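# Rest the block above the blue disc using sticks

## Task

Known arm mounts (scene frame, metres, heading in degrees counter-clockwise from +x): arm1 at x=+0.62, y=+0.00, z=+0.72, heading +180; arm2 at x=-0.31, y=+0.54, z=+0.72, heading -60; arm3 at x=-0.31, y=-0.54, z=+0.72, heading +60. Get the block resting above the blue disc painted on the table, centred over that disc. At the finish, neither the block nor any of the three sticks may be in contact with the table, and every post must still be standing close to its original spot. Use as many arms as you like. The arrangement must hold by itself, not because a robot is still supporting it. Finally open the grippers and withdraw the arms.

## Robot and tools

Robots and cameras: three identical i2rt Big YAM arms, arm1, arm2 and arm3. Each has six revolute joints, a two-finger gripper and a wrist camera (arm1_cam_wrist, arm2_cam_wrist, arm3_cam_wrist). Two fixed room cameras, cam_high and cam_low, also give views. With joints 1 and 6 at 0 and the hand level and forward, the wrist camera rides on top of the hand looking toward the fingertips. Reach is about 1.0 m from the joint1 axis. Something may occasionally nudge a loose object.

Frame: one shared scene frame, origin on the floor, +z up. The arm feet sit on the tabletop (z about 0.72) at the positions listed in the task. hand means the point halfway between the fingertips; its z axis runs along the fingers and the fingers close along its y axis.

execute_actions: argument actions is a list holding zero or one action object. The action has keys arm1, arm2, arm3 (any subset); under each goes joints, an object of absolute joint targets by name, not offsets. Angles are radians, gripper in metres. Joints, ranges and done-tolerances: joint1_rad -2.879 to 2.879 (±0.045), base yaw, positive counter-clockwise from above, 0 points along the foot heading; joint2_rad 0 to 3.141 (±0.14), shoulder, 0 has the upper arm pointing back about level, rising then forward as it grows; joint3_rad 0 to 3.019 (±0.09), elbow, 0 folded, positive opens; joint4_rad -1.692 to 1.57 (±0.055), hand pitch, positive tips fingers up; joint5_rad -1.57 to 1.57 (±0.03), sideways swing, positive to the arm's right; joint6_rad -2.094 to 2.094 (±0.035), roll, positive clockwise viewed from behind the hand; gripper_m 0 to 0.093 (±0.003), fingertip gap, about 50 to 62 N per pad at most. Example: {"arm1": {"joints": {"gripper_m": 0.05}}, "arm2": {"joints": {"joint1_rad": 0.3}}}. All named motions begin together; joints move at different speeds so the hand can take a curved path. Omitted joints or arms may keep pushing toward earlier targets. Unknown keys or out-of-range values reject the entire call with no motion. cameras is an optional list of camera names or "all"; omitted or null means all, [] means none; the pictures line lists the returned image order. An empty actions list just reports state and images.

wait: seconds from 0 to 10; commands nothing and returns state and images. zoom_image: camera plus region [x0, y0, x1, y1] in pixels of that camera's latest full image, top-left origin, up to 504 by 504. read_manual: only returns licence text (section "licences"). finished_scene: scene number; ends the current scene irreversibly once the last command has been held, and reports success. Sending a reply with no tool call ends everything.

Reading results: joint_positions gives each joint's current value. joint_status tells how each commanded motion of the last accepted action ended. off_target: stopped short and may still be pushing. contact_stop or time_out: old target dropped and the joint holds its rest position, except a time_out joint may keep a target (within 0.375, 0.375, 0.113, 0.225, 0.075, 0.3 rad of where it stands for joints 1 to 6) and keep pushing, moving there if freed. joint command not followed (often with a cause line) means a self/inter-arm clearance check blocked that arm's targets; its gripper target still runs; the blocked joints show not_followed and may be retried on later actions until valid targets are given. Empty calls never show this line. on_its_own lists what the call did not command; its held at value is the target being held, not the position. To relieve a push, command the joint to its reported position. Tiny target changes may produce no motion. Joint torques are listed per arm joint in order, with per-unit offset, scale and noise, nonzero even in free air. A held load makes joints sag. If a stop is reported, later motion calls in that same reply are skipped.

Heat: holding loads or pushing heats motors, even while you think. MOTOR HOT appears from 85 °C; at 100 °C the arm and gripper go limp until cooled (OVER-TEMPERATURE FAULT), and its unfinished keys read limit_stop_at_motor_heat; resend targets afterward. Some heat carries into the next scene.

Cautions: the simulation runs while you deliberate, and the robot holds its last command. Arms never stop on contact and can push hard; avoid sustained pushing. Avoid hard presses or strong hits between robots; the clearance check can be late and ignores fingers, gripper housings and wrist cameras. Object contact does not count as robot contact. Do not knock anything off the work area, drop, slip or slam objects, or disturb the posts. Arms act independently and do not wait for one another.

Each tool is called as name(argument=value, ...) on one line, values as JSON.

## Session

I'll start by looking at the scene.

execute_actions(actions=[])

Scene clock: 0.00 s.
Joint torques (N m, as the arm reports them, + toward a larger angle): no reading
arm1.joint_positions: joint1_rad=-0.029 joint2_rad=+0.512 joint3_rad=+1.426 joint4_rad=-1.149 joint5_rad=-0.273 joint6_rad=+0.367 gripper_m=+0.095
arm1.joint_status: not commanded
arm1.hand: x=+0.4345 y=-0.0359 z=+1.3926 quat_wxyz=(+0.207, +0.775, -0.074, -0.592) (m; scene frame)
arm2.joint_positions: joint1_rad=-0.271 joint2_rad=+0.633 joint3_rad=+1.393 joint4_rad=-1.421 joint5_rad=+0.246 joint6_rad=-0.280 gripper_m=+0.095
arm2.joint_status: not commanded
arm2.hand: x=-0.3005 y=+0.3055 z=+1.2785 quat_wxyz=(-0.220, -0.498, -0.744, +0.388) (m; scene frame)
arm3.joint_positions: joint1_rad=+0.089 joint2_rad=+0.476 joint3_rad=+1.449 joint4_rad=-1.155 joint5_rad=+0.166 joint6_rad=-0.250 gripper_m=+0.095
arm3.joint_status: not commanded
arm3.hand: x=-0.2026 y=-0.4004 z=+1.3933 quat_wxyz=(-0.605, +0.438, -0.631, -0.212) (m; scene frame)
pictures: arm1_cam_wrist, arm2_cam_wrist, arm3_cam_wrist, cam_high, cam_low
Images, in order (width x height): arm1_cam_wrist 504x504, arm2_cam_wrist 504x504, arm3_cam_wrist 504x504, cam_high 896x504, cam_low 896x504.

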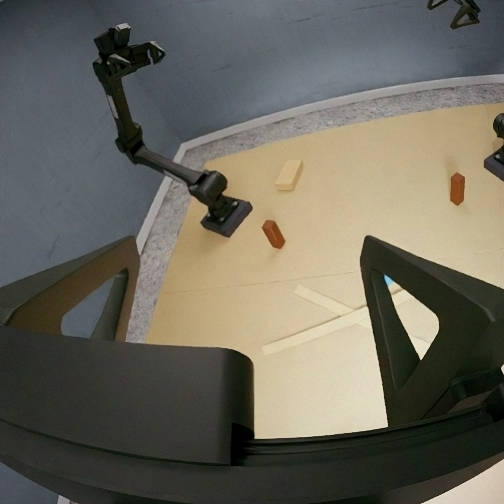

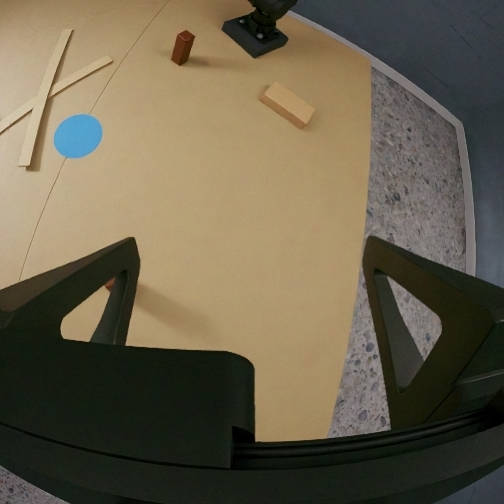

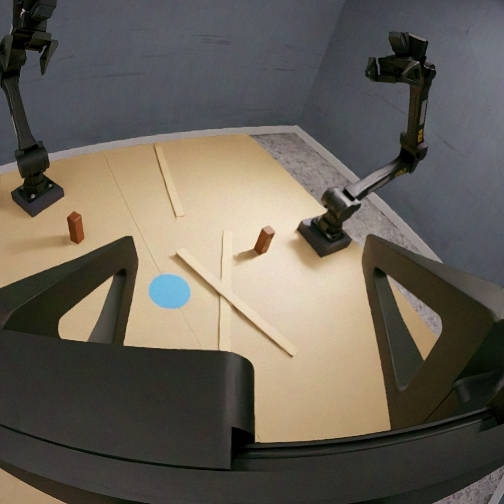

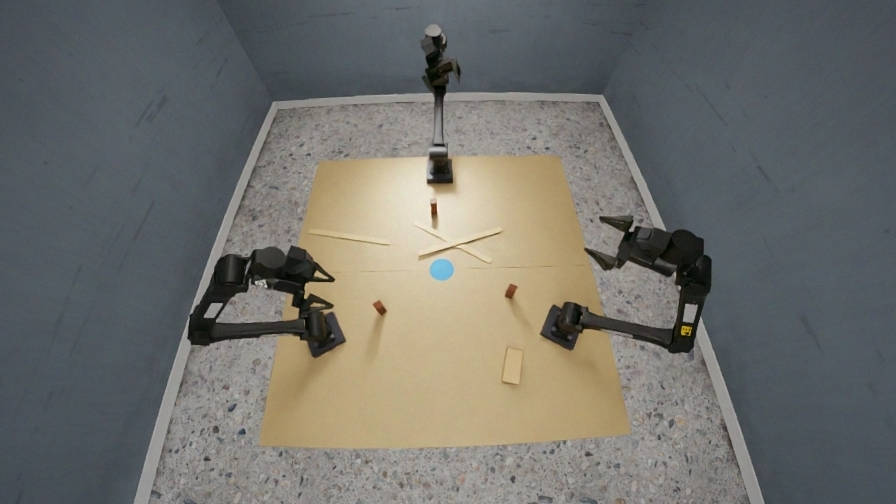

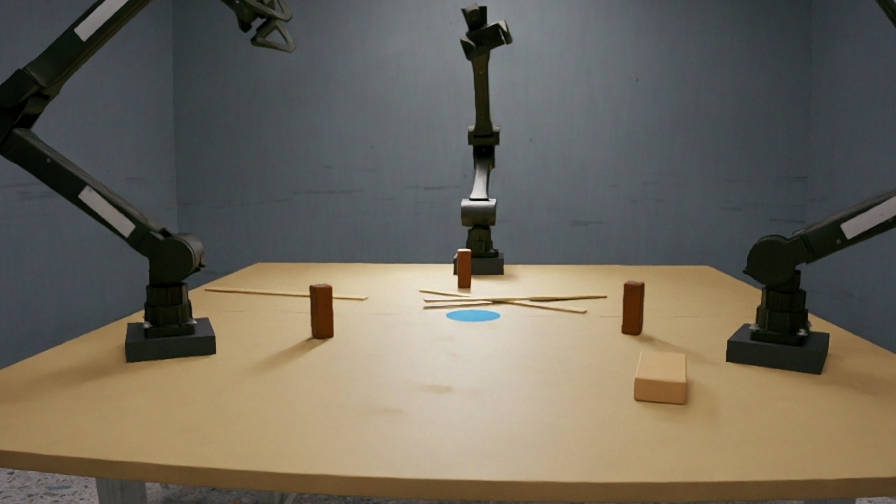

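zoom_image(camera="cam_high", region=[290, 170, 600, 400])

zoom_image(camera="cam_low", region=[190, 230, 694, 420])

Region (290, 170, 600, 400) of cam_high's 896x504 image, scaled by 1.626, with more detail than that image has; it fills the top 374 rows of this view, and the rest is white.

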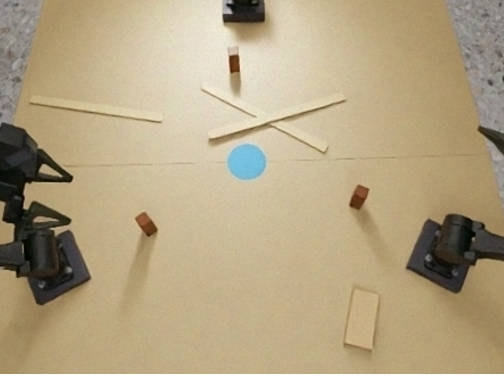

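Region (190, 230, 694, 420) of cam_low's 896x504 image, scaled by 1.000; it fills the top 190 rows of this view, and the rest is white.

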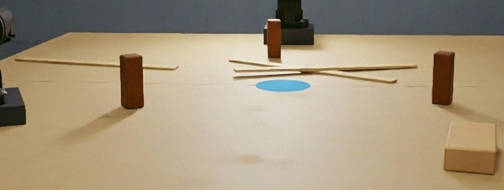

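zoom_image(camera="cam_high", region=[470, 270, 610, 400])

zoom_image(camera="cam_high", region=[400, 190, 520, 290])

zoom_image(camera="cam_low", region=[400, 240, 700, 420])

Region (470, 270, 610, 400) of cam_high's 896x504 image, scaled by 3.600, with more detail than that image has; it fills the top 468 rows of this view, and the rest is white.

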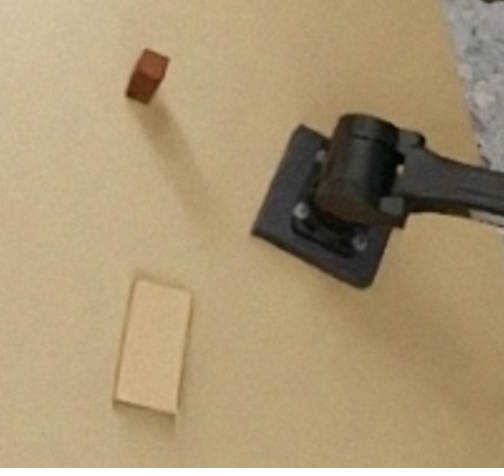

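Region (400, 190, 520, 290) of cam_high's 896x504 image, scaled by 4.200, with more detail than that image has.

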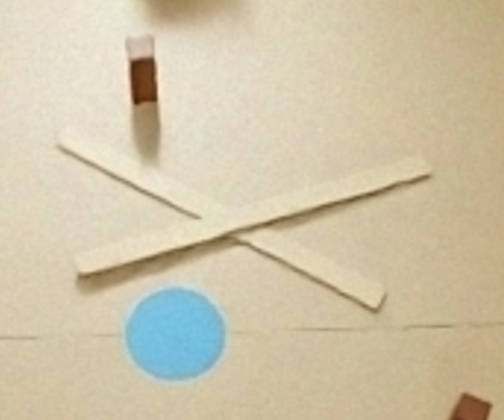

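Region (400, 240, 700, 420) of cam_low's 896x504 image, scaled by 1.680, with more detail than that image has; it fills the top 302 rows of this view, and the rest is white.

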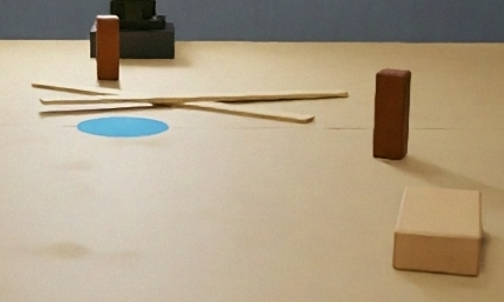

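execute_actions(actions=[{"arm1":{"joints":{"joint1_rad":0.365,"joint2_rad":1.657,"joint3_rad":1.237,"joint4_rad":-1.150,"joint5_rad":0,"joint6_rad":1.656,"gripper_m":0.06}},"arm2":{"joints":{"joint1_rad":1.078,"joint2_rad":1.780,"joint3_rad":1.403,"joint4_rad":-1.193,"joint5_rad":0,"joint6_rad":1.785,"gripper_m":0.06}},"arm3":{"joints":{"joint1_rad":1.170,"joint2_rad":1.179,"joint3_rad":0.885,"joint4_rad":-1.277,"joint5_rad":0,"joint6_rad":-0.656,"gripper_m":0.093}}}])

Scene clock: 122.37 s.
Joint torques (N m, as the arm reports them, + toward a larger angle): arm1=[  0.21 -14.78   7.4    0.55   0.19   0.16] | arm2=[ -0.19 -18.02   8.84   0.37   0.04   0.11] | arm3=[-1.76 -7.39  7.89 -0.14 -0.03 -0.27]
arm1.joint_positions: joint1_rad=+0.359 joint2_rad=+1.658 joint3_rad=+1.238 joint4_rad=-1.149 joint5_rad=-0.003 joint6_rad=+1.648 gripper_m=+0.060
arm1.joint_status: all done
arm1.hand: x=+0.1778 y=-0.1602 z=+0.8741 quat_wxyz=(+0.006, +0.796, -0.606, -0.003) (m; scene frame)
arm2.joint_positions: joint1_rad=+1.081 joint2_rad=+1.784 joint3_rad=+1.393 joint4_rad=-1.199 joint5_rad=+0.000 joint6_rad=+1.771 gripper_m=+0.060
arm2.joint_status: all done
arm2.hand: x=+0.2064 y=+0.5426 z=+0.8514 quat_wxyz=(+0.009, -0.770, -0.638, +0.005) (m; scene frame)
arm3.joint_positions: joint1_rad=+1.162 joint2_rad=+1.188 joint3_rad=+0.874 joint4_rad=-1.271 joint5_rad=+0.002 joint6_rad=-0.640 gripper_m=+0.093
arm3.joint_status: all done
arm3.hand: x=-0.4824 y=-0.2892 z=+0.9039 quat_wxyz=(+0.002, +0.987, -0.159, +0.001) (m; scene frame)
pictures: arm1_cam_wrist, arm2_cam_wrist, arm3_cam_wrist, cam_high, cam_low
Images, in order (width x height): arm1_cam_wrist 504x504, arm2_cam_wrist 504x504, arm3_cam_wrist 504x504, cam_high 896x504, cam_low 896x504.

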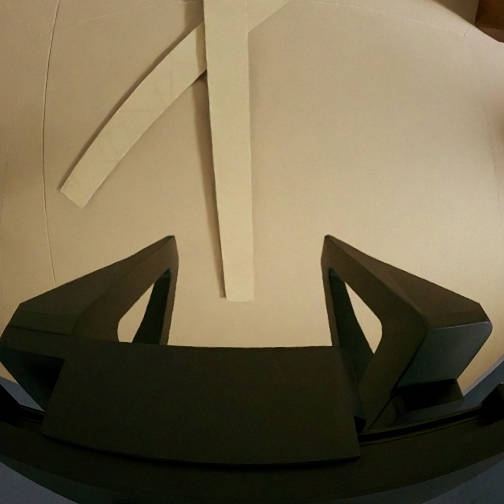

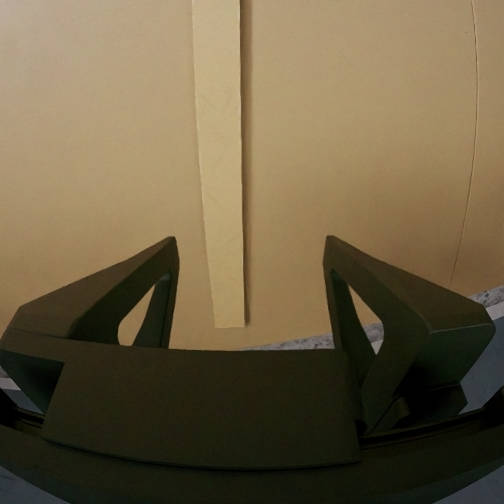

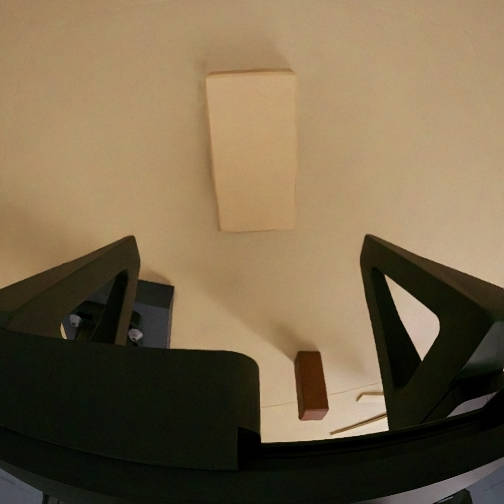

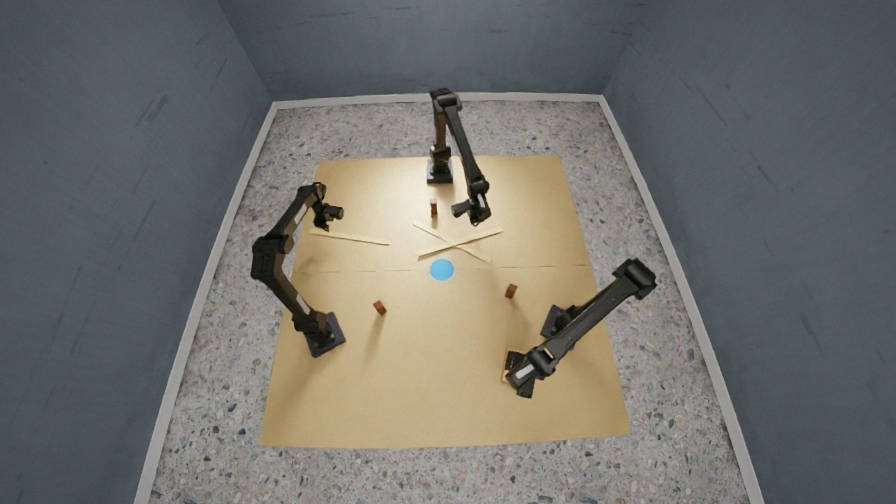

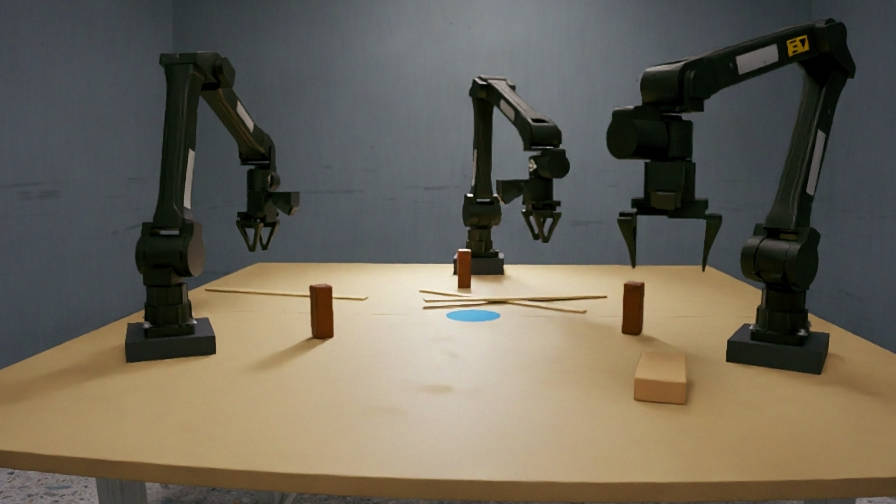

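execute_actions(actions=[{"arm1":{"joints":{"joint1_rad":0.360,"joint2_rad":1.846,"joint3_rad":1.151,"joint4_rad":-0.876}},"arm2":{"joints":{"joint1_rad":1.075,"joint2_rad":1.924,"joint3_rad":1.332,"joint4_rad":-0.978,"joint6_rad":1.79}}}], cameras=["arm1_cam_wrist","arm2_cam_wrist","cam_low"])

Scene clock: 154.57 s.
Joint torques (N m, as the arm reports them, + toward a larger angle): arm1=[  0.01 -17.92   6.38   1.14   0.17   0.16] | arm2=[ -0.36 -18.4    7.63   0.83   0.04   0.09] | arm3=[-1.61 -7.36  7.88 -0.08 -0.04 -0.25]
arm1.joint_positions: joint1_rad=+0.359 joint2_rad=+1.865 joint3_rad=+1.147 joint4_rad=-0.890 joint5_rad=-0.002 joint6_rad=+1.649 gripper_m=+0.060
arm1.joint_status: all done
arm1.hand: x=+0.1730 y=-0.1618 z=+0.7506 quat_wxyz=(-0.010, +0.796, -0.606, +0.007) (m; scene frame)
arm2.joint_positions: joint1_rad=+1.081 joint2_rad=+1.930 joint3_rad=+1.324 joint4_rad=-0.997 joint5_rad=+0.000 joint6_rad=+1.777 gripper_m=+0.060
arm2.joint_status: all done
arm2.hand: x=+0.2142 y=+0.5434 z=+0.7545 quat_wxyz=(+0.013, -0.772, -0.636, +0.010) (m; scene frame)
arm3.joint_positions: joint1_rad=+1.162 joint2_rad=+1.188 joint3_rad=+0.874 joint4_rad=-1.271 joint5_rad=+0.002 joint6_rad=-0.640 gripper_m=+0.093
arm3.joint_status: not commanded
arm3.hand: x=-0.4824 y=-0.2892 z=+0.9039 quat_wxyz=(+0.002, +0.987, -0.159, +0.001) (m; scene frame)
pictures: arm1_cam_wrist, arm2_cam_wrist, cam_low
Images, in order (width x height): arm1_cam_wrist 504x504, arm2_cam_wrist 504x504, cam_low 896x504.

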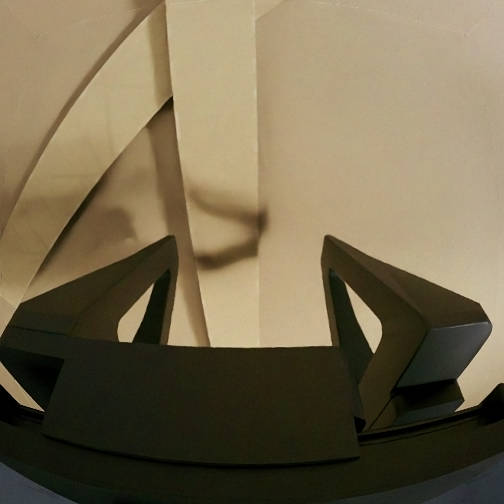

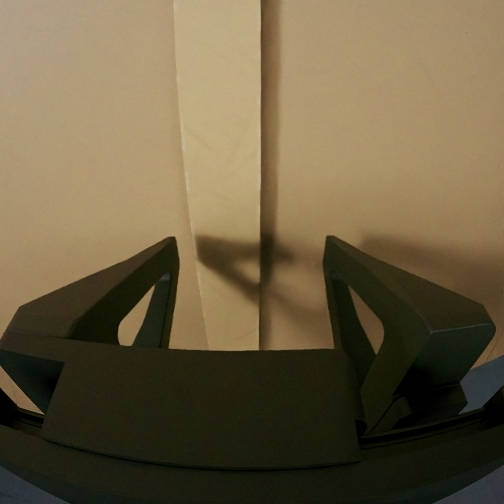

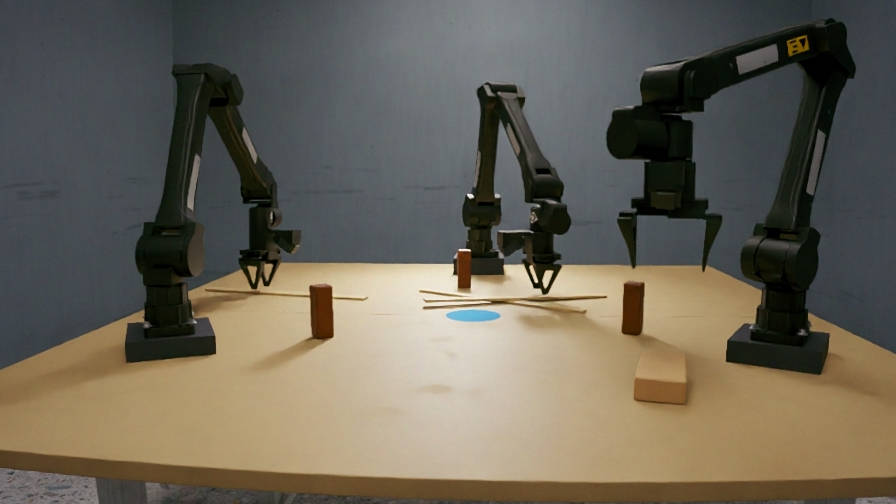

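execute_actions(actions=[{"arm1":{"joints":{"joint2_rad":1.893,"joint3_rad":1.153,"joint4_rad":-0.803,"gripper_m":0.08}},"arm2":{"joints":{"joint1_rad":1.070,"joint2_rad":1.964,"joint3_rad":1.331,"joint4_rad":-0.905,"gripper_m":0.08}}}], cameras=["arm1_cam_wrist","arm2_cam_wrist","cam_low"])

Scene clock: 183.73 s.
Joint torques (N m, as the arm reports them, + toward a larger angle): arm1=[  0.06 -14.83   6.61   1.25   0.17   0.15] | arm2=[ -0.34 -17.56   7.76   0.92   0.03   0.08] | arm3=[-1.61 -7.04  7.94 -0.13 -0.04 -0.24]
arm1.joint_positions: joint1_rad=+0.359 joint2_rad=+1.875 joint3_rad=+1.147 joint4_rad=-0.819 joint5_rad=-0.002 joint6_rad=+1.649 gripper_m=+0.080
arm1.joint_status: all done
arm1.hand: x=+0.1578 y=-0.1673 z=+0.7459 quat_wxyz=(+0.016, +0.796, -0.606, -0.009) (m; scene frame)
arm2.joint_positions: joint1_rad=+1.077 joint2_rad=+1.949 joint3_rad=+1.324 joint4_rad=-0.925 joint5_rad=+0.000 joint6_rad=+1.777 gripper_m=+0.080
arm2.joint_status: all done
arm2.hand: x=+0.2295 y=+0.5414 z=+0.7449 quat_wxyz=(-0.004, -0.773, -0.634, -0.011) (m; scene frame)
arm3.joint_positions: joint1_rad=+1.162 joint2_rad=+1.188 joint3_rad=+0.874 joint4_rad=-1.271 joint5_rad=+0.002 joint6_rad=-0.640 gripper_m=+0.093
arm3.joint_status: not commanded
arm3.hand: x=-0.4824 y=-0.2892 z=+0.9039 quat_wxyz=(+0.002, +0.987, -0.159, +0.001) (m; scene frame)
pictures: arm1_cam_wrist, arm2_cam_wrist, cam_low
Images, in order (width x height): arm1_cam_wrist 504x504, arm2_cam_wrist 504x504, cam_low 896x504.

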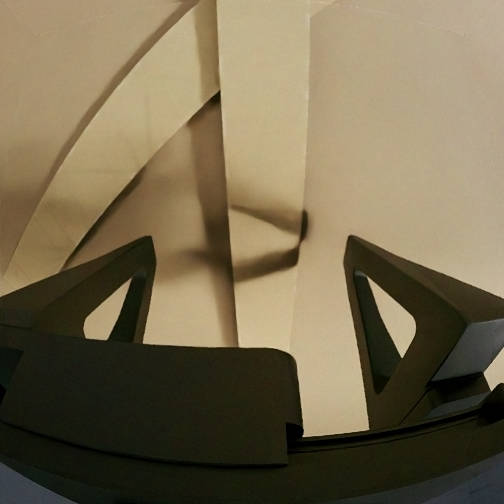

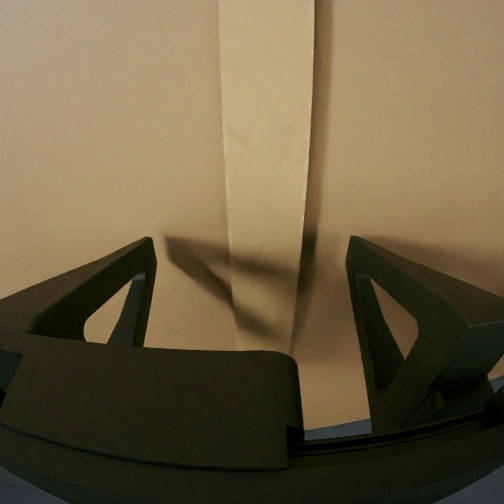

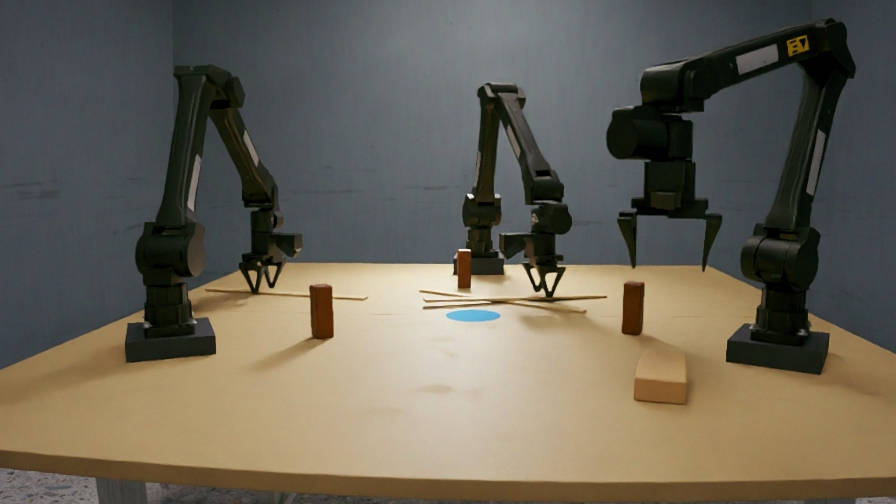

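execute_actions(actions=[{"arm1":{"joints":{"joint2_rad":1.919}},"arm2":{"joints":{"joint2_rad":1.989}}}], cameras=["arm1_cam_wrist","arm2_cam_wrist","cam_low"])

Scene clock: 191.03 s.
Joint torques (N m, as the arm reports them, + toward a larger angle): arm1=[ -0.04 -15.37   6.43   1.17   0.18   0.16] | arm2=[ -0.42 -16.77   7.53   0.77   0.04   0.1 ] | arm3=[-1.84 -7.2   7.81 -0.11 -0.06 -0.27]
arm1.joint_positions: joint1_rad=+0.359 joint2_rad=+1.906 joint3_rad=+1.147 joint4_rad=-0.818 joint5_rad=-0.002 joint6_rad=+1.649 gripper_m=+0.080
arm1.joint_status: all done
arm1.hand: x=+0.1623 y=-0.1656 z=+0.7314 quat_wxyz=(+0.003, +0.796, -0.606, -0.001) (m; scene frame)
arm2.joint_positions: joint1_rad=+1.077 joint2_rad=+1.959 joint3_rad=+1.324 joint4_rad=-0.921 joint5_rad=+0.000 joint6_rad=+1.777 gripper_m=+0.080
arm2.joint_status: all done
arm2.hand: x=+0.2288 y=+0.5415 z=+0.7394 quat_wxyz=(-0.002, -0.773, -0.634, -0.008) (m; scene frame)
arm3.joint_positions: joint1_rad=+1.162 joint2_rad=+1.188 joint3_rad=+0.874 joint4_rad=-1.271 joint5_rad=+0.002 joint6_rad=-0.640 gripper_m=+0.093
arm3.joint_status: not commanded
arm3.hand: x=-0.4824 y=-0.2892 z=+0.9039 quat_wxyz=(+0.002, +0.987, -0.159, +0.001) (m; scene frame)
pictures: arm1_cam_wrist, arm2_cam_wrist, cam_low
Images, in order (width x height): arm1_cam_wrist 504x504, arm2_cam_wrist 504x504, cam_low 896x504.

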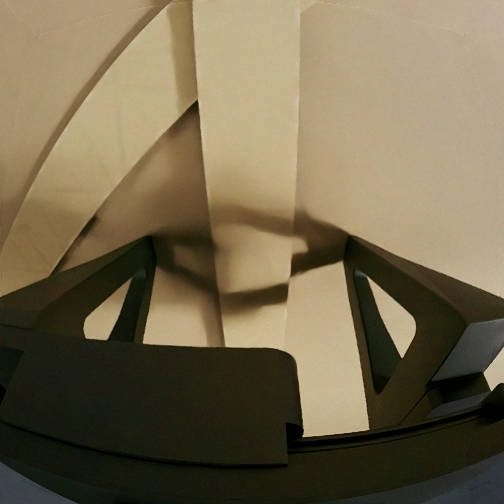

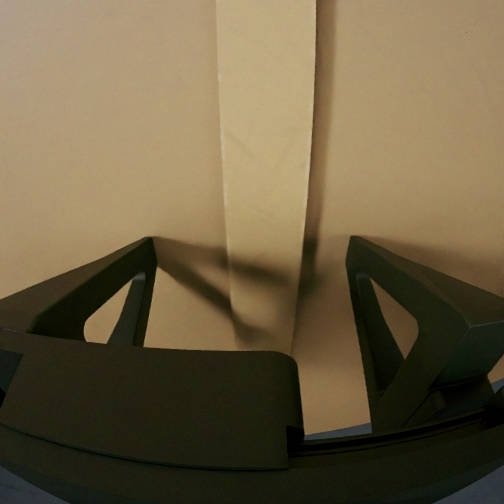

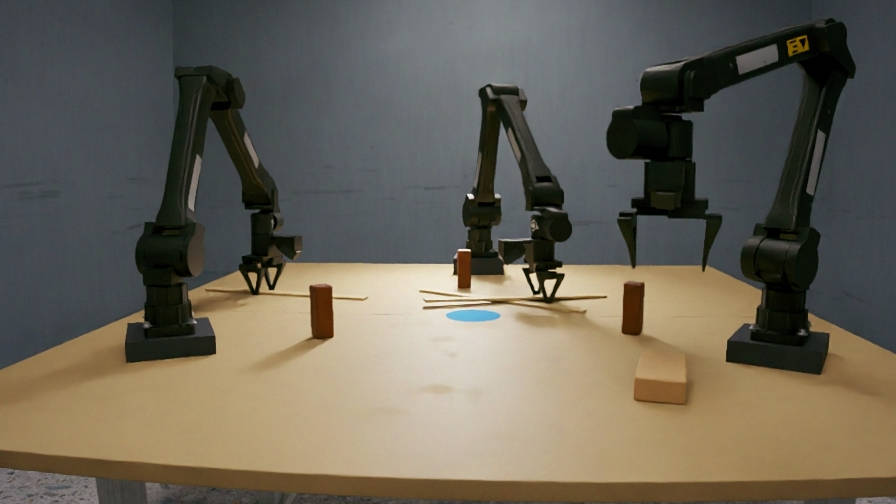

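zoom_image(camera="cam_low", region=[200, 240, 320, 310])

zoom_image(camera="cam_low", region=[490, 250, 610, 320])

Region (200, 240, 320, 310) of cam_low's 896x504 image, scaled by 4.200, with more detail than that image has; it fills the top 294 rows of this view, and the rest is white.

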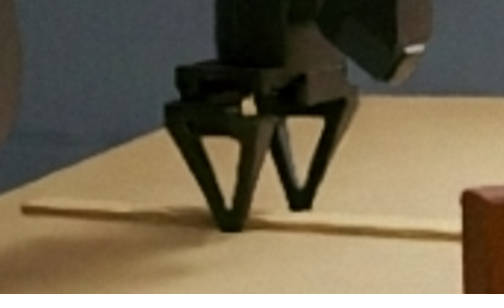

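Region (490, 250, 610, 320) of cam_low's 896x504 image, scaled by 4.200, with more detail than that image has; it fills the top 294 rows of this view, and the rest is white.

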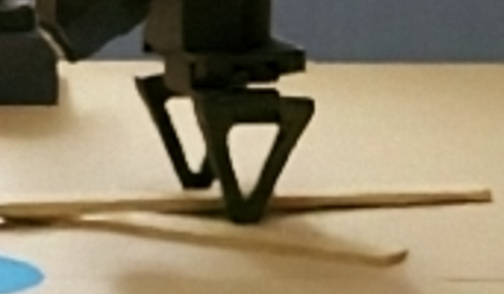

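execute_actions(actions=[{"arm1":{"joints":{"gripper_m":0.0}},"arm2":{"joints":{"joint2_rad":2.001}}}], cameras=["arm1_cam_wrist","arm2_cam_wrist","cam_low"])

Scene clock: 203.77 s.
Joint torques (N m, as the arm reports them, + toward a larger angle): arm1=[ -0.08 -15.42   6.38   1.17   0.16   0.15] | arm2=[ -0.19 -15.76   7.58   0.81   0.04   0.08] | arm3=[-1.52 -7.04  7.82 -0.12 -0.05 -0.25]
arm1.joint_positions: joint1_rad=+0.359 joint2_rad=+1.906 joint3_rad=+1.147 joint4_rad=-0.818 joint5_rad=-0.002 joint6_rad=+1.650 gripper_m=+0.028
arm1.joint_status: gripper_m off_target (ended at +0.028, target +0.000)
arm1.hand: x=+0.1622 y=-0.1657 z=+0.7314 quat_wxyz=(+0.003, +0.795, -0.606, -0.001) (m; scene frame)
arm2.joint_positions: joint1_rad=+1.077 joint2_rad=+1.960 joint3_rad=+1.324 joint4_rad=-0.921 joint5_rad=+0.000 joint6_rad=+1.777 gripper_m=+0.080
arm2.joint_status: all done
arm2.hand: x=+0.2287 y=+0.5415 z=+0.7392 quat_wxyz=(-0.002, -0.773, -0.634, -0.008) (m; scene frame)
arm3.joint_positions: joint1_rad=+1.162 joint2_rad=+1.188 joint3_rad=+0.874 joint4_rad=-1.271 joint5_rad=+0.002 joint6_rad=-0.640 gripper_m=+0.093
arm3.joint_status: not commanded
arm3.hand: x=-0.4824 y=-0.2892 z=+0.9039 quat_wxyz=(+0.002, +0.987, -0.159, +0.001) (m; scene frame)
pictures: arm1_cam_wrist, arm2_cam_wrist, cam_low
Images, in order (width x height): arm1_cam_wrist 504x504, arm2_cam_wrist 504x504, cam_low 896x504.

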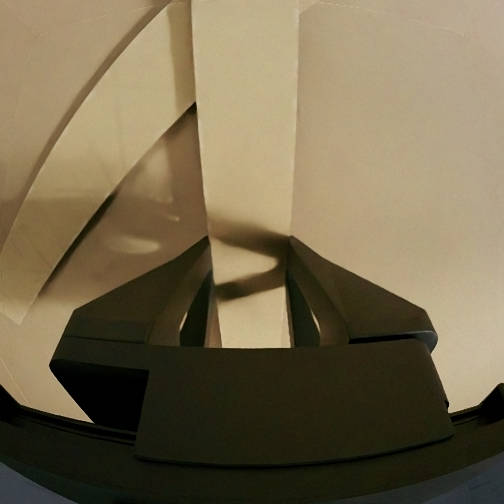

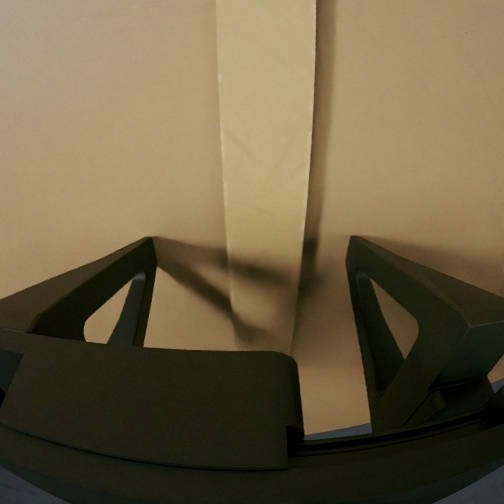

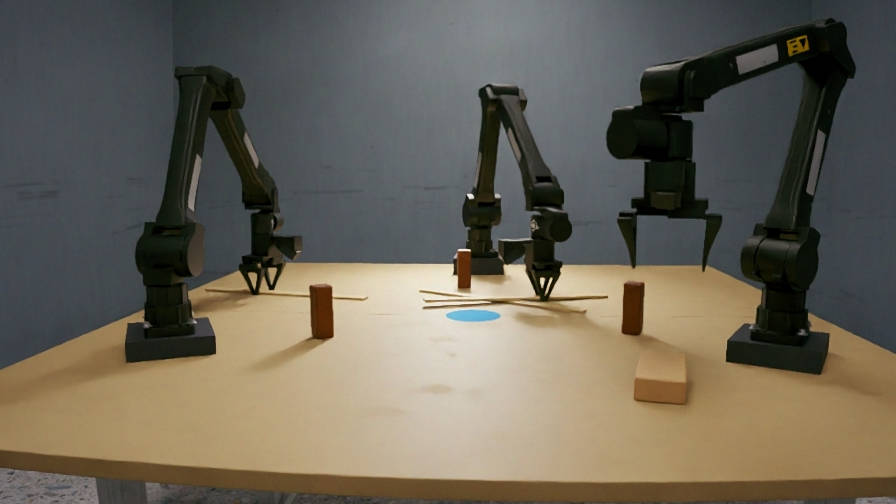

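execute_actions(actions=[{"arm1":{"joints":{"joint2_rad":1.684,"joint3_rad":1.299,"joint4_rad":-1.186,"gripper_m":0.0}},"arm2":{"joints":{"joint2_rad":1.965,"gripper_m":0.0}}}], cameras=["arm2_cam_wrist","cam_high","cam_low"])

Scene clock: 227.13 s.
Joint torques (N m, as the arm reports them, + toward a larger angle): arm1=[ -0.11 -14.12   9.72  -0.03   0.17   0.14] | arm2=[ -0.07 -18.55   7.54   0.68   0.03   0.07] | arm3=[-1.36 -7.23  7.83 -0.03 -0.02 -0.23]
arm1.joint_positions: joint1_rad=+0.359 joint2_rad=+1.674 joint3_rad=+1.274 joint4_rad=-1.172 joint5_rad=-0.002 joint6_rad=+1.650 gripper_m=+0.028
arm1.joint_status: gripper_m off_target (ended at +0.028, target +0.000); the others done
arm1.hand: x=+0.1702 y=-0.1629 z=+0.8797 quat_wxyz=(+0.005, +0.795, -0.606, -0.002) (m; scene frame)
arm2.joint_positions: joint1_rad=+1.077 joint2_rad=+1.960 joint3_rad=+1.324 joint4_rad=-0.918 joint5_rad=+0.000 joint6_rad=+1.777 gripper_m=+0.027
arm2.joint_status: gripper_m off_target (ended at +0.027, target +0.000); the others done
arm2.hand: x=+0.2295 y=+0.5415 z=+0.7392 quat_wxyz=(-0.003, -0.773, -0.634, -0.009) (m; scene frame)
arm3.joint_positions: joint1_rad=+1.162 joint2_rad=+1.188 joint3_rad=+0.874 joint4_rad=-1.271 joint5_rad=+0.002 joint6_rad=-0.640 gripper_m=+0.093
arm3.joint_status: not commanded
arm3.hand: x=-0.4824 y=-0.2892 z=+0.9039 quat_wxyz=(+0.002, +0.987, -0.159, +0.001) (m; scene frame)
pictures: arm2_cam_wrist, cam_high, cam_low
Images, in order (width x height): arm2_cam_wrist 504x504, cam_high 896x504, cam_low 896x504.

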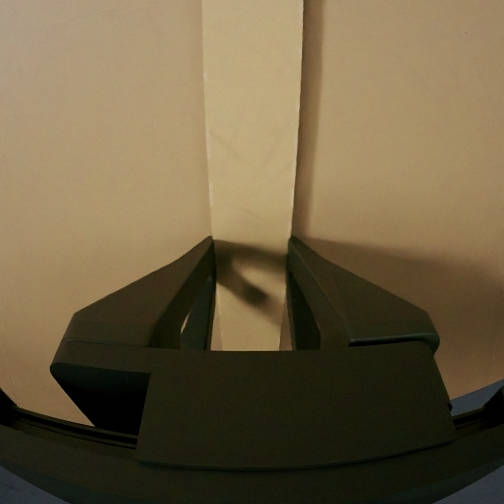

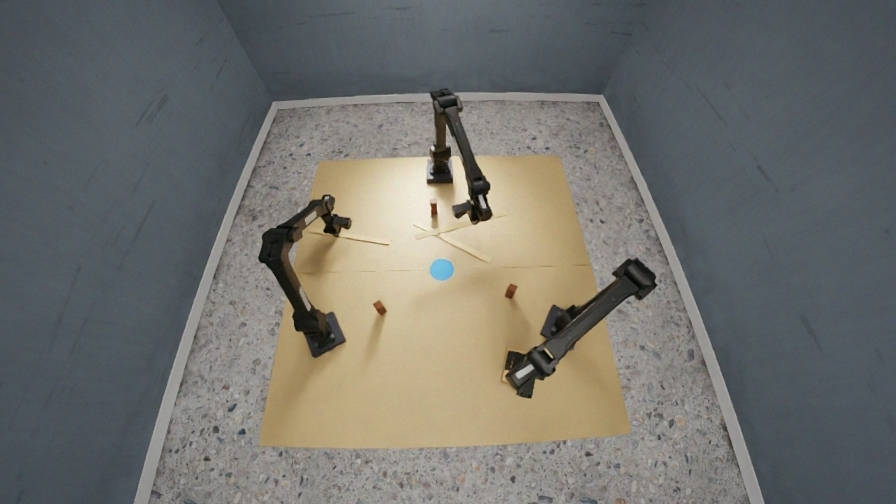

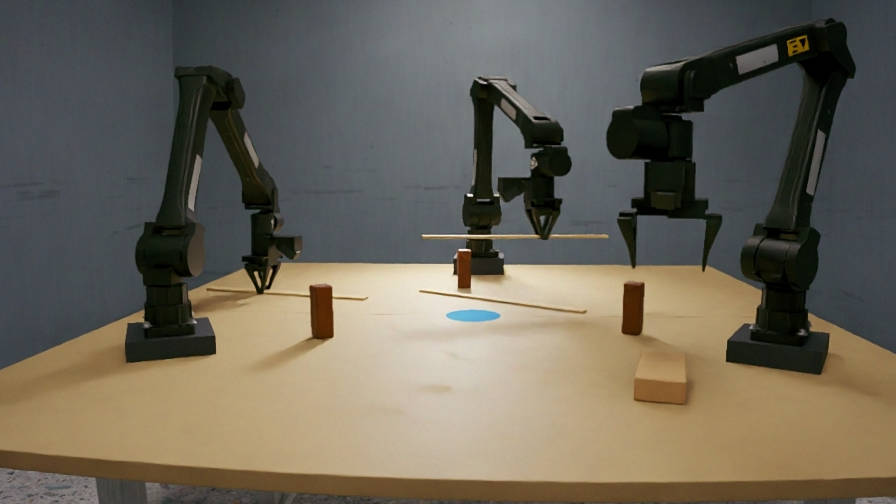

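zoom_image(camera="cam_low", region=[410, 200, 620, 300])

Region (410, 200, 620, 300) of cam_low's 896x504 image, scaled by 2.400, with more detail than that image has; it fills the top 240 rows of this view, and the rest is white.

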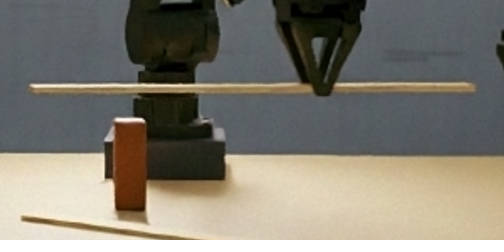

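zoom_image(camera="cam_high", region=[400, 195, 520, 285])

zoom_image(camera="cam_high", region=[295, 195, 415, 285])

Region (400, 195, 520, 285) of cam_high's 896x504 image, scaled by 4.200, with more detail than that image has; it fills the top 378 rows of this view, and the rest is white.

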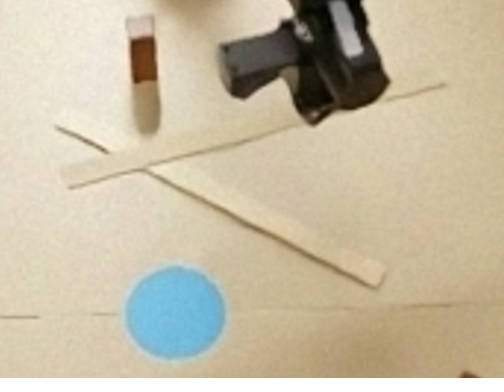

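Region (295, 195, 415, 285) of cam_high's 896x504 image, scaled by 4.200, with more detail than that image has; it fills the top 378 rows of this view, and the rest is white.

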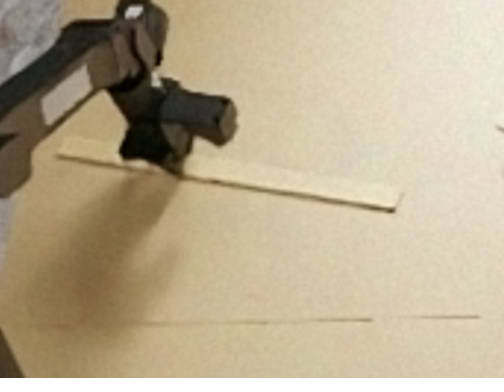

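execute_actions(actions=[{"arm1":{"joints":{"joint1_rad":0.0,"joint2_rad":1.068,"joint3_rad":0.992,"joint4_rad":-1.494,"gripper_m":0.0}},"arm2":{"joints":{"joint2_rad":1.758,"joint3_rad":1.677,"joint4_rad":-1.490,"gripper_m":0.0}},"arm3":{"joints":{"joint1_rad":-0.262,"joint3_rad":1.738,"joint4_rad":-1.306,"joint6_rad":-0.237,"gripper_m":0.08}}}], cameras=["cam_high","cam_low"])

Scene clock: 338.53 s.
Joint torques (N m, as the arm reports them, + toward a larger angle): arm1=[ 0.11 -4.3   7.67  0.19  0.06  0.13] | arm2=[ -0.36 -18.81   9.6   -0.52   0.04   0.08] | arm3=[-2.93 -8.05 10.51  1.35  0.04  0.08]
arm1.joint_positions: joint1_rad=-0.003 joint2_rad=+1.059 joint3_rad=+0.998 joint4_rad=-1.483 joint5_rad=+0.001 joint6_rad=+1.650 gripper_m=+0.028
arm1.joint_status: gripper_m off_target (ended at +0.028, target +0.000); the others done
arm1.hand: x=+0.3393 y=+0.0055 z=+0.9965 quat_wxyz=(+0.015, +0.673, -0.739, -0.012) (m; scene frame)
arm2.joint_positions: joint1_rad=+1.077 joint2_rad=+1.762 joint3_rad=+1.666 joint4_rad=-1.470 joint5_rad=+0.000 joint6_rad=+1.778 gripper_m=+0.027
arm2.joint_status: gripper_m off_target (ended at +0.027, target +0.000); the others done
arm2.hand: x=+0.2315 y=+0.5398 z=+0.9635 quat_wxyz=(+0.001, -0.774, -0.634, -0.005) (m; scene frame)
arm3.joint_positions: joint1_rad=-0.256 joint2_rad=+1.183 joint3_rad=+1.695 joint4_rad=-1.303 joint5_rad=+0.001 joint6_rad=-0.253 gripper_m=+0.080
arm3.joint_status: all done
arm3.hand: x=+0.0177 y=-0.2306 z=+1.2753 quat_wxyz=(-0.366, +0.449, -0.809, -0.100) (m; scene frame)
pictures: cam_high, cam_low
Images, in order (width x height): cam_high 896x504, cam_low 896x504.

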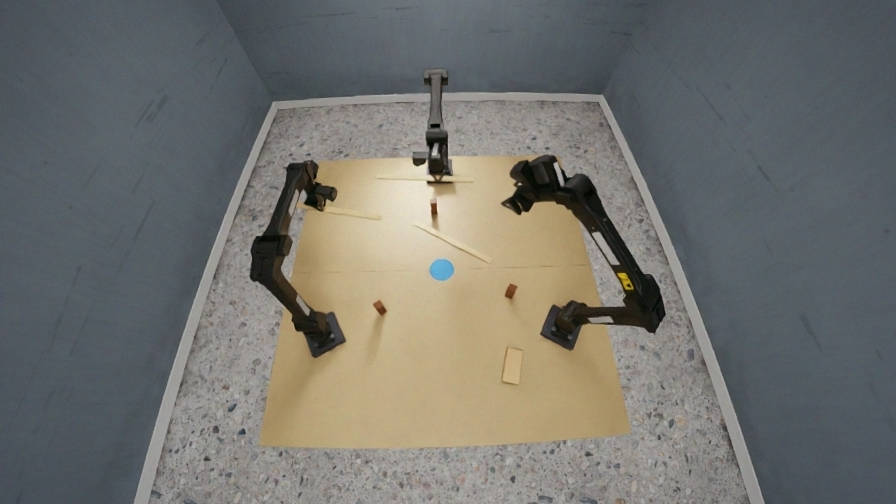

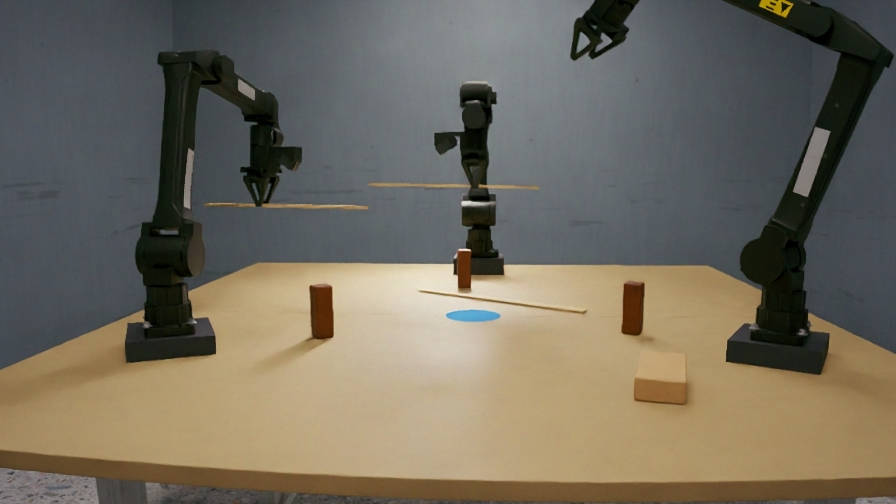

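execute_actions(actions=[{"arm2":{"joints":{"joint1_rad":-0.012,"joint2_rad":1.210,"joint3_rad":1.066,"joint4_rad":-1.427,"joint6_rad":-0.204,"gripper_m":0.0}},"arm3":{"joints":{"joint2_rad":1.995,"joint3_rad":1.75,"joint4_rad":-1.306}}}], cameras=["arm3_cam_wrist","cam_high","cam_low"])

Scene clock: 369.77 s.
Joint torques (N m, as the arm reports them, + toward a larger angle): arm1=[ 0.09 -4.19  7.7   0.22  0.07  0.13] | arm2=[ 0.45 -9.11  9.    0.61 -0.11 -0.17] | arm3=[ -2.64 -19.33   8.53   0.07   0.05   0.08]
arm1.joint_positions: joint1_rad=-0.003 joint2_rad=+1.059 joint3_rad=+0.998 joint4_rad=-1.483 joint5_rad=+0.001 joint6_rad=+1.650 gripper_m=+0.028
arm1.joint_status: not commanded
arm1.hand: x=+0.3393 y=+0.0055 z=+0.9965 quat_wxyz=(+0.015, +0.673, -0.739, -0.012) (m; scene frame)
arm2.joint_positions: joint1_rad=-0.015 joint2_rad=+1.208 joint3_rad=+1.063 joint4_rad=-1.436 joint5_rad=+0.001 joint6_rad=-0.190 gripper_m=+0.027
arm2.joint_status: gripper_m off_target (ended at +0.027, target +0.000); the others done
arm2.hand: x=-0.1580 y=+0.2467 z=+0.9616 quat_wxyz=(+0.005, -0.432, -0.902, -0.006) (m; scene frame)
arm3.joint_positions: joint1_rad=-0.256 joint2_rad=+1.999 joint3_rad=+1.731 joint4_rad=-1.303 joint5_rad=+0.001 joint6_rad=-0.253 gripper_m=+0.080
arm3.joint_status: all done
arm3.hand: x=+0.1306 y=-0.1162 z=+0.8557 quat_wxyz=(+0.002, +0.487, -0.873, -0.004) (m; scene frame)
pictures: arm3_cam_wrist, cam_high, cam_low
Images, in order (width x height): arm3_cam_wrist 504x504, cam_high 896x504, cam_low 896x504.

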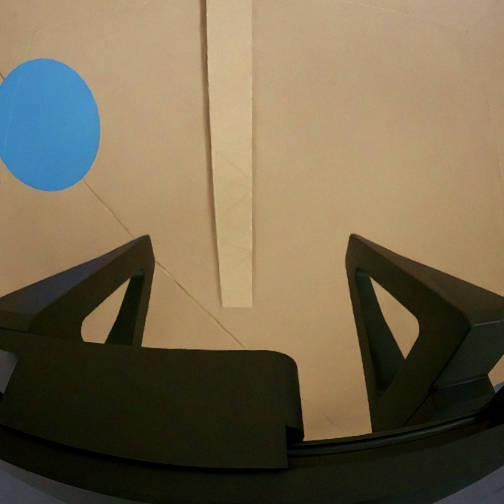

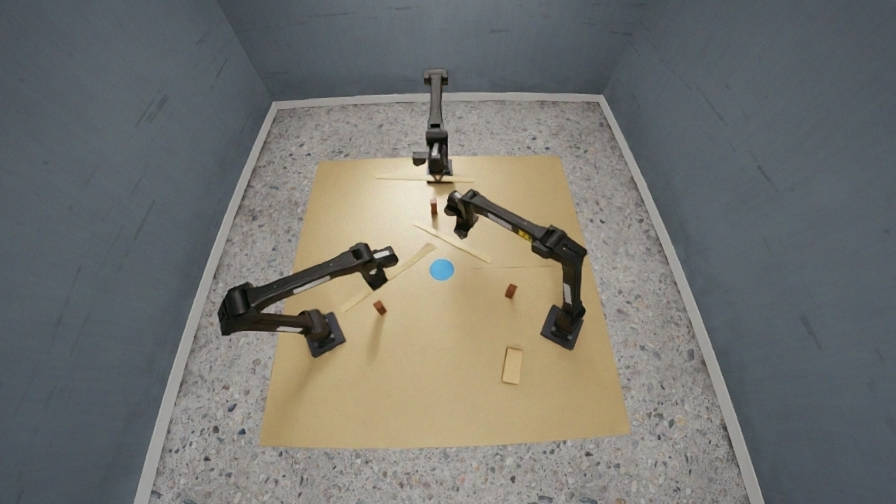

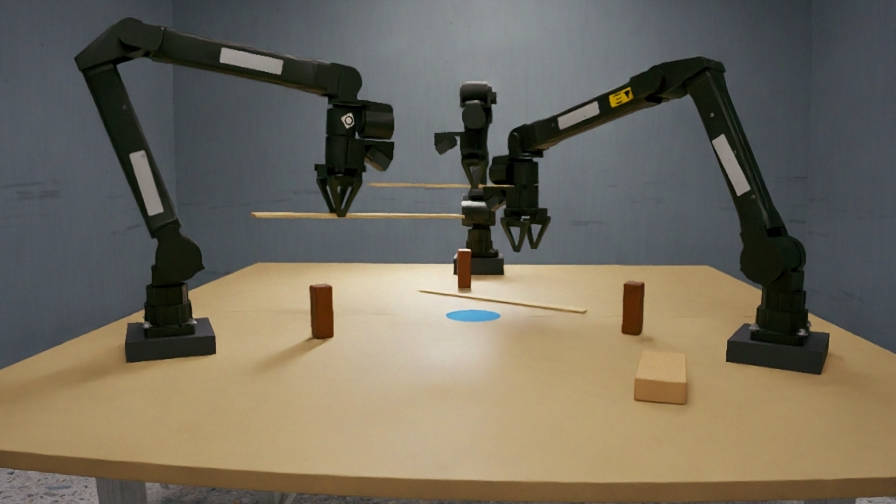

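execute_actions(actions=[{"arm3":{"joints":{"joint1_rad":-0.229,"joint2_rad":2.095,"joint3_rad":1.600,"joint4_rad":-1.052,"joint6_rad":-0.245}}}], cameras=["arm3_cam_wrist","cam_low"])

Scene clock: 379.80 s.
Joint torques (N m, as the arm reports them, + toward a larger angle): arm1=[ 0.1  -4.29  7.69  0.18  0.06  0.14] | arm2=[ 0.6  -9.38  9.01  0.53 -0.13 -0.2 ] | arm3=[ -1.07 -20.75   7.21   0.45   0.04  -0.01]
arm1.joint_positions: joint1_rad=-0.003 joint2_rad=+1.059 joint3_rad=+0.998 joint4_rad=-1.483 joint5_rad=+0.001 joint6_rad=+1.650 gripper_m=+0.028
arm1.joint_status: not commanded
arm1.hand: x=+0.3393 y=+0.0055 z=+0.9965 quat_wxyz=(+0.015, +0.673, -0.739, -0.012) (m; scene frame)
arm2.joint_positions: joint1_rad=-0.015 joint2_rad=+1.208 joint3_rad=+1.063 joint4_rad=-1.436 joint5_rad=+0.001 joint6_rad=-0.191 gripper_m=+0.027
arm2.joint_status: not commanded
arm2.hand: x=-0.1580 y=+0.2467 z=+0.9616 quat_wxyz=(+0.005, -0.432, -0.902, -0.006) (m; scene frame)
arm3.joint_positions: joint1_rad=-0.241 joint2_rad=+2.107 joint3_rad=+1.589 joint4_rad=-1.061 joint5_rad=+0.001 joint6_rad=-0.253 gripper_m=+0.080
arm3.joint_status: all done
arm3.hand: x=+0.1193 y=-0.1127 z=+0.7427 quat_wxyz=(+0.006, +0.494, -0.870, -0.003) (m; scene frame)
pictures: arm3_cam_wrist, cam_low
Images, in order (width x height): arm3_cam_wrist 504x504, cam_low 896x504.

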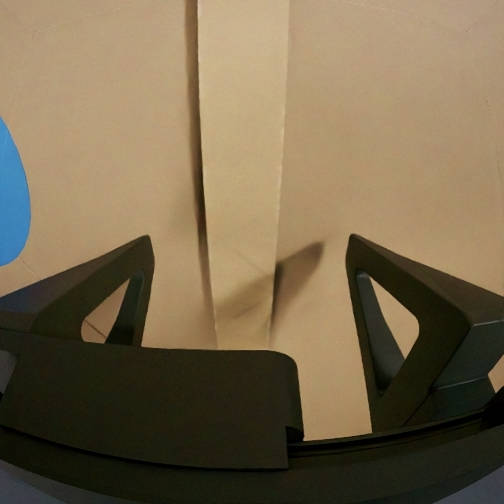

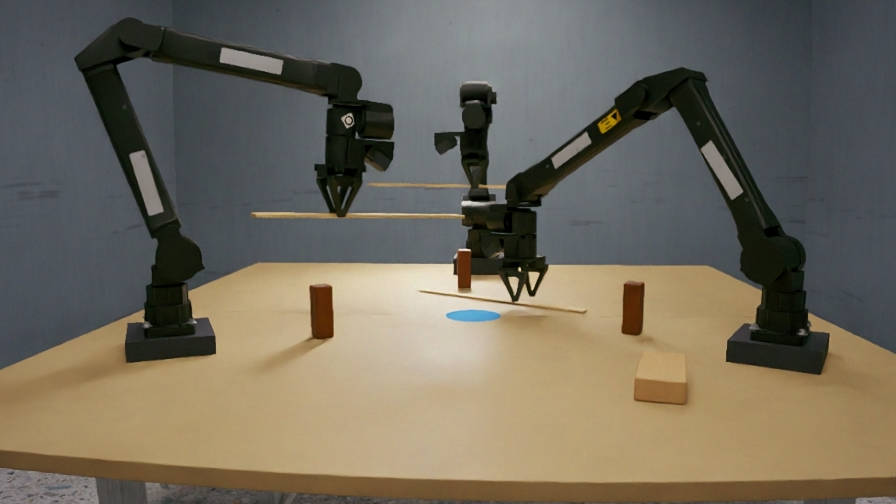

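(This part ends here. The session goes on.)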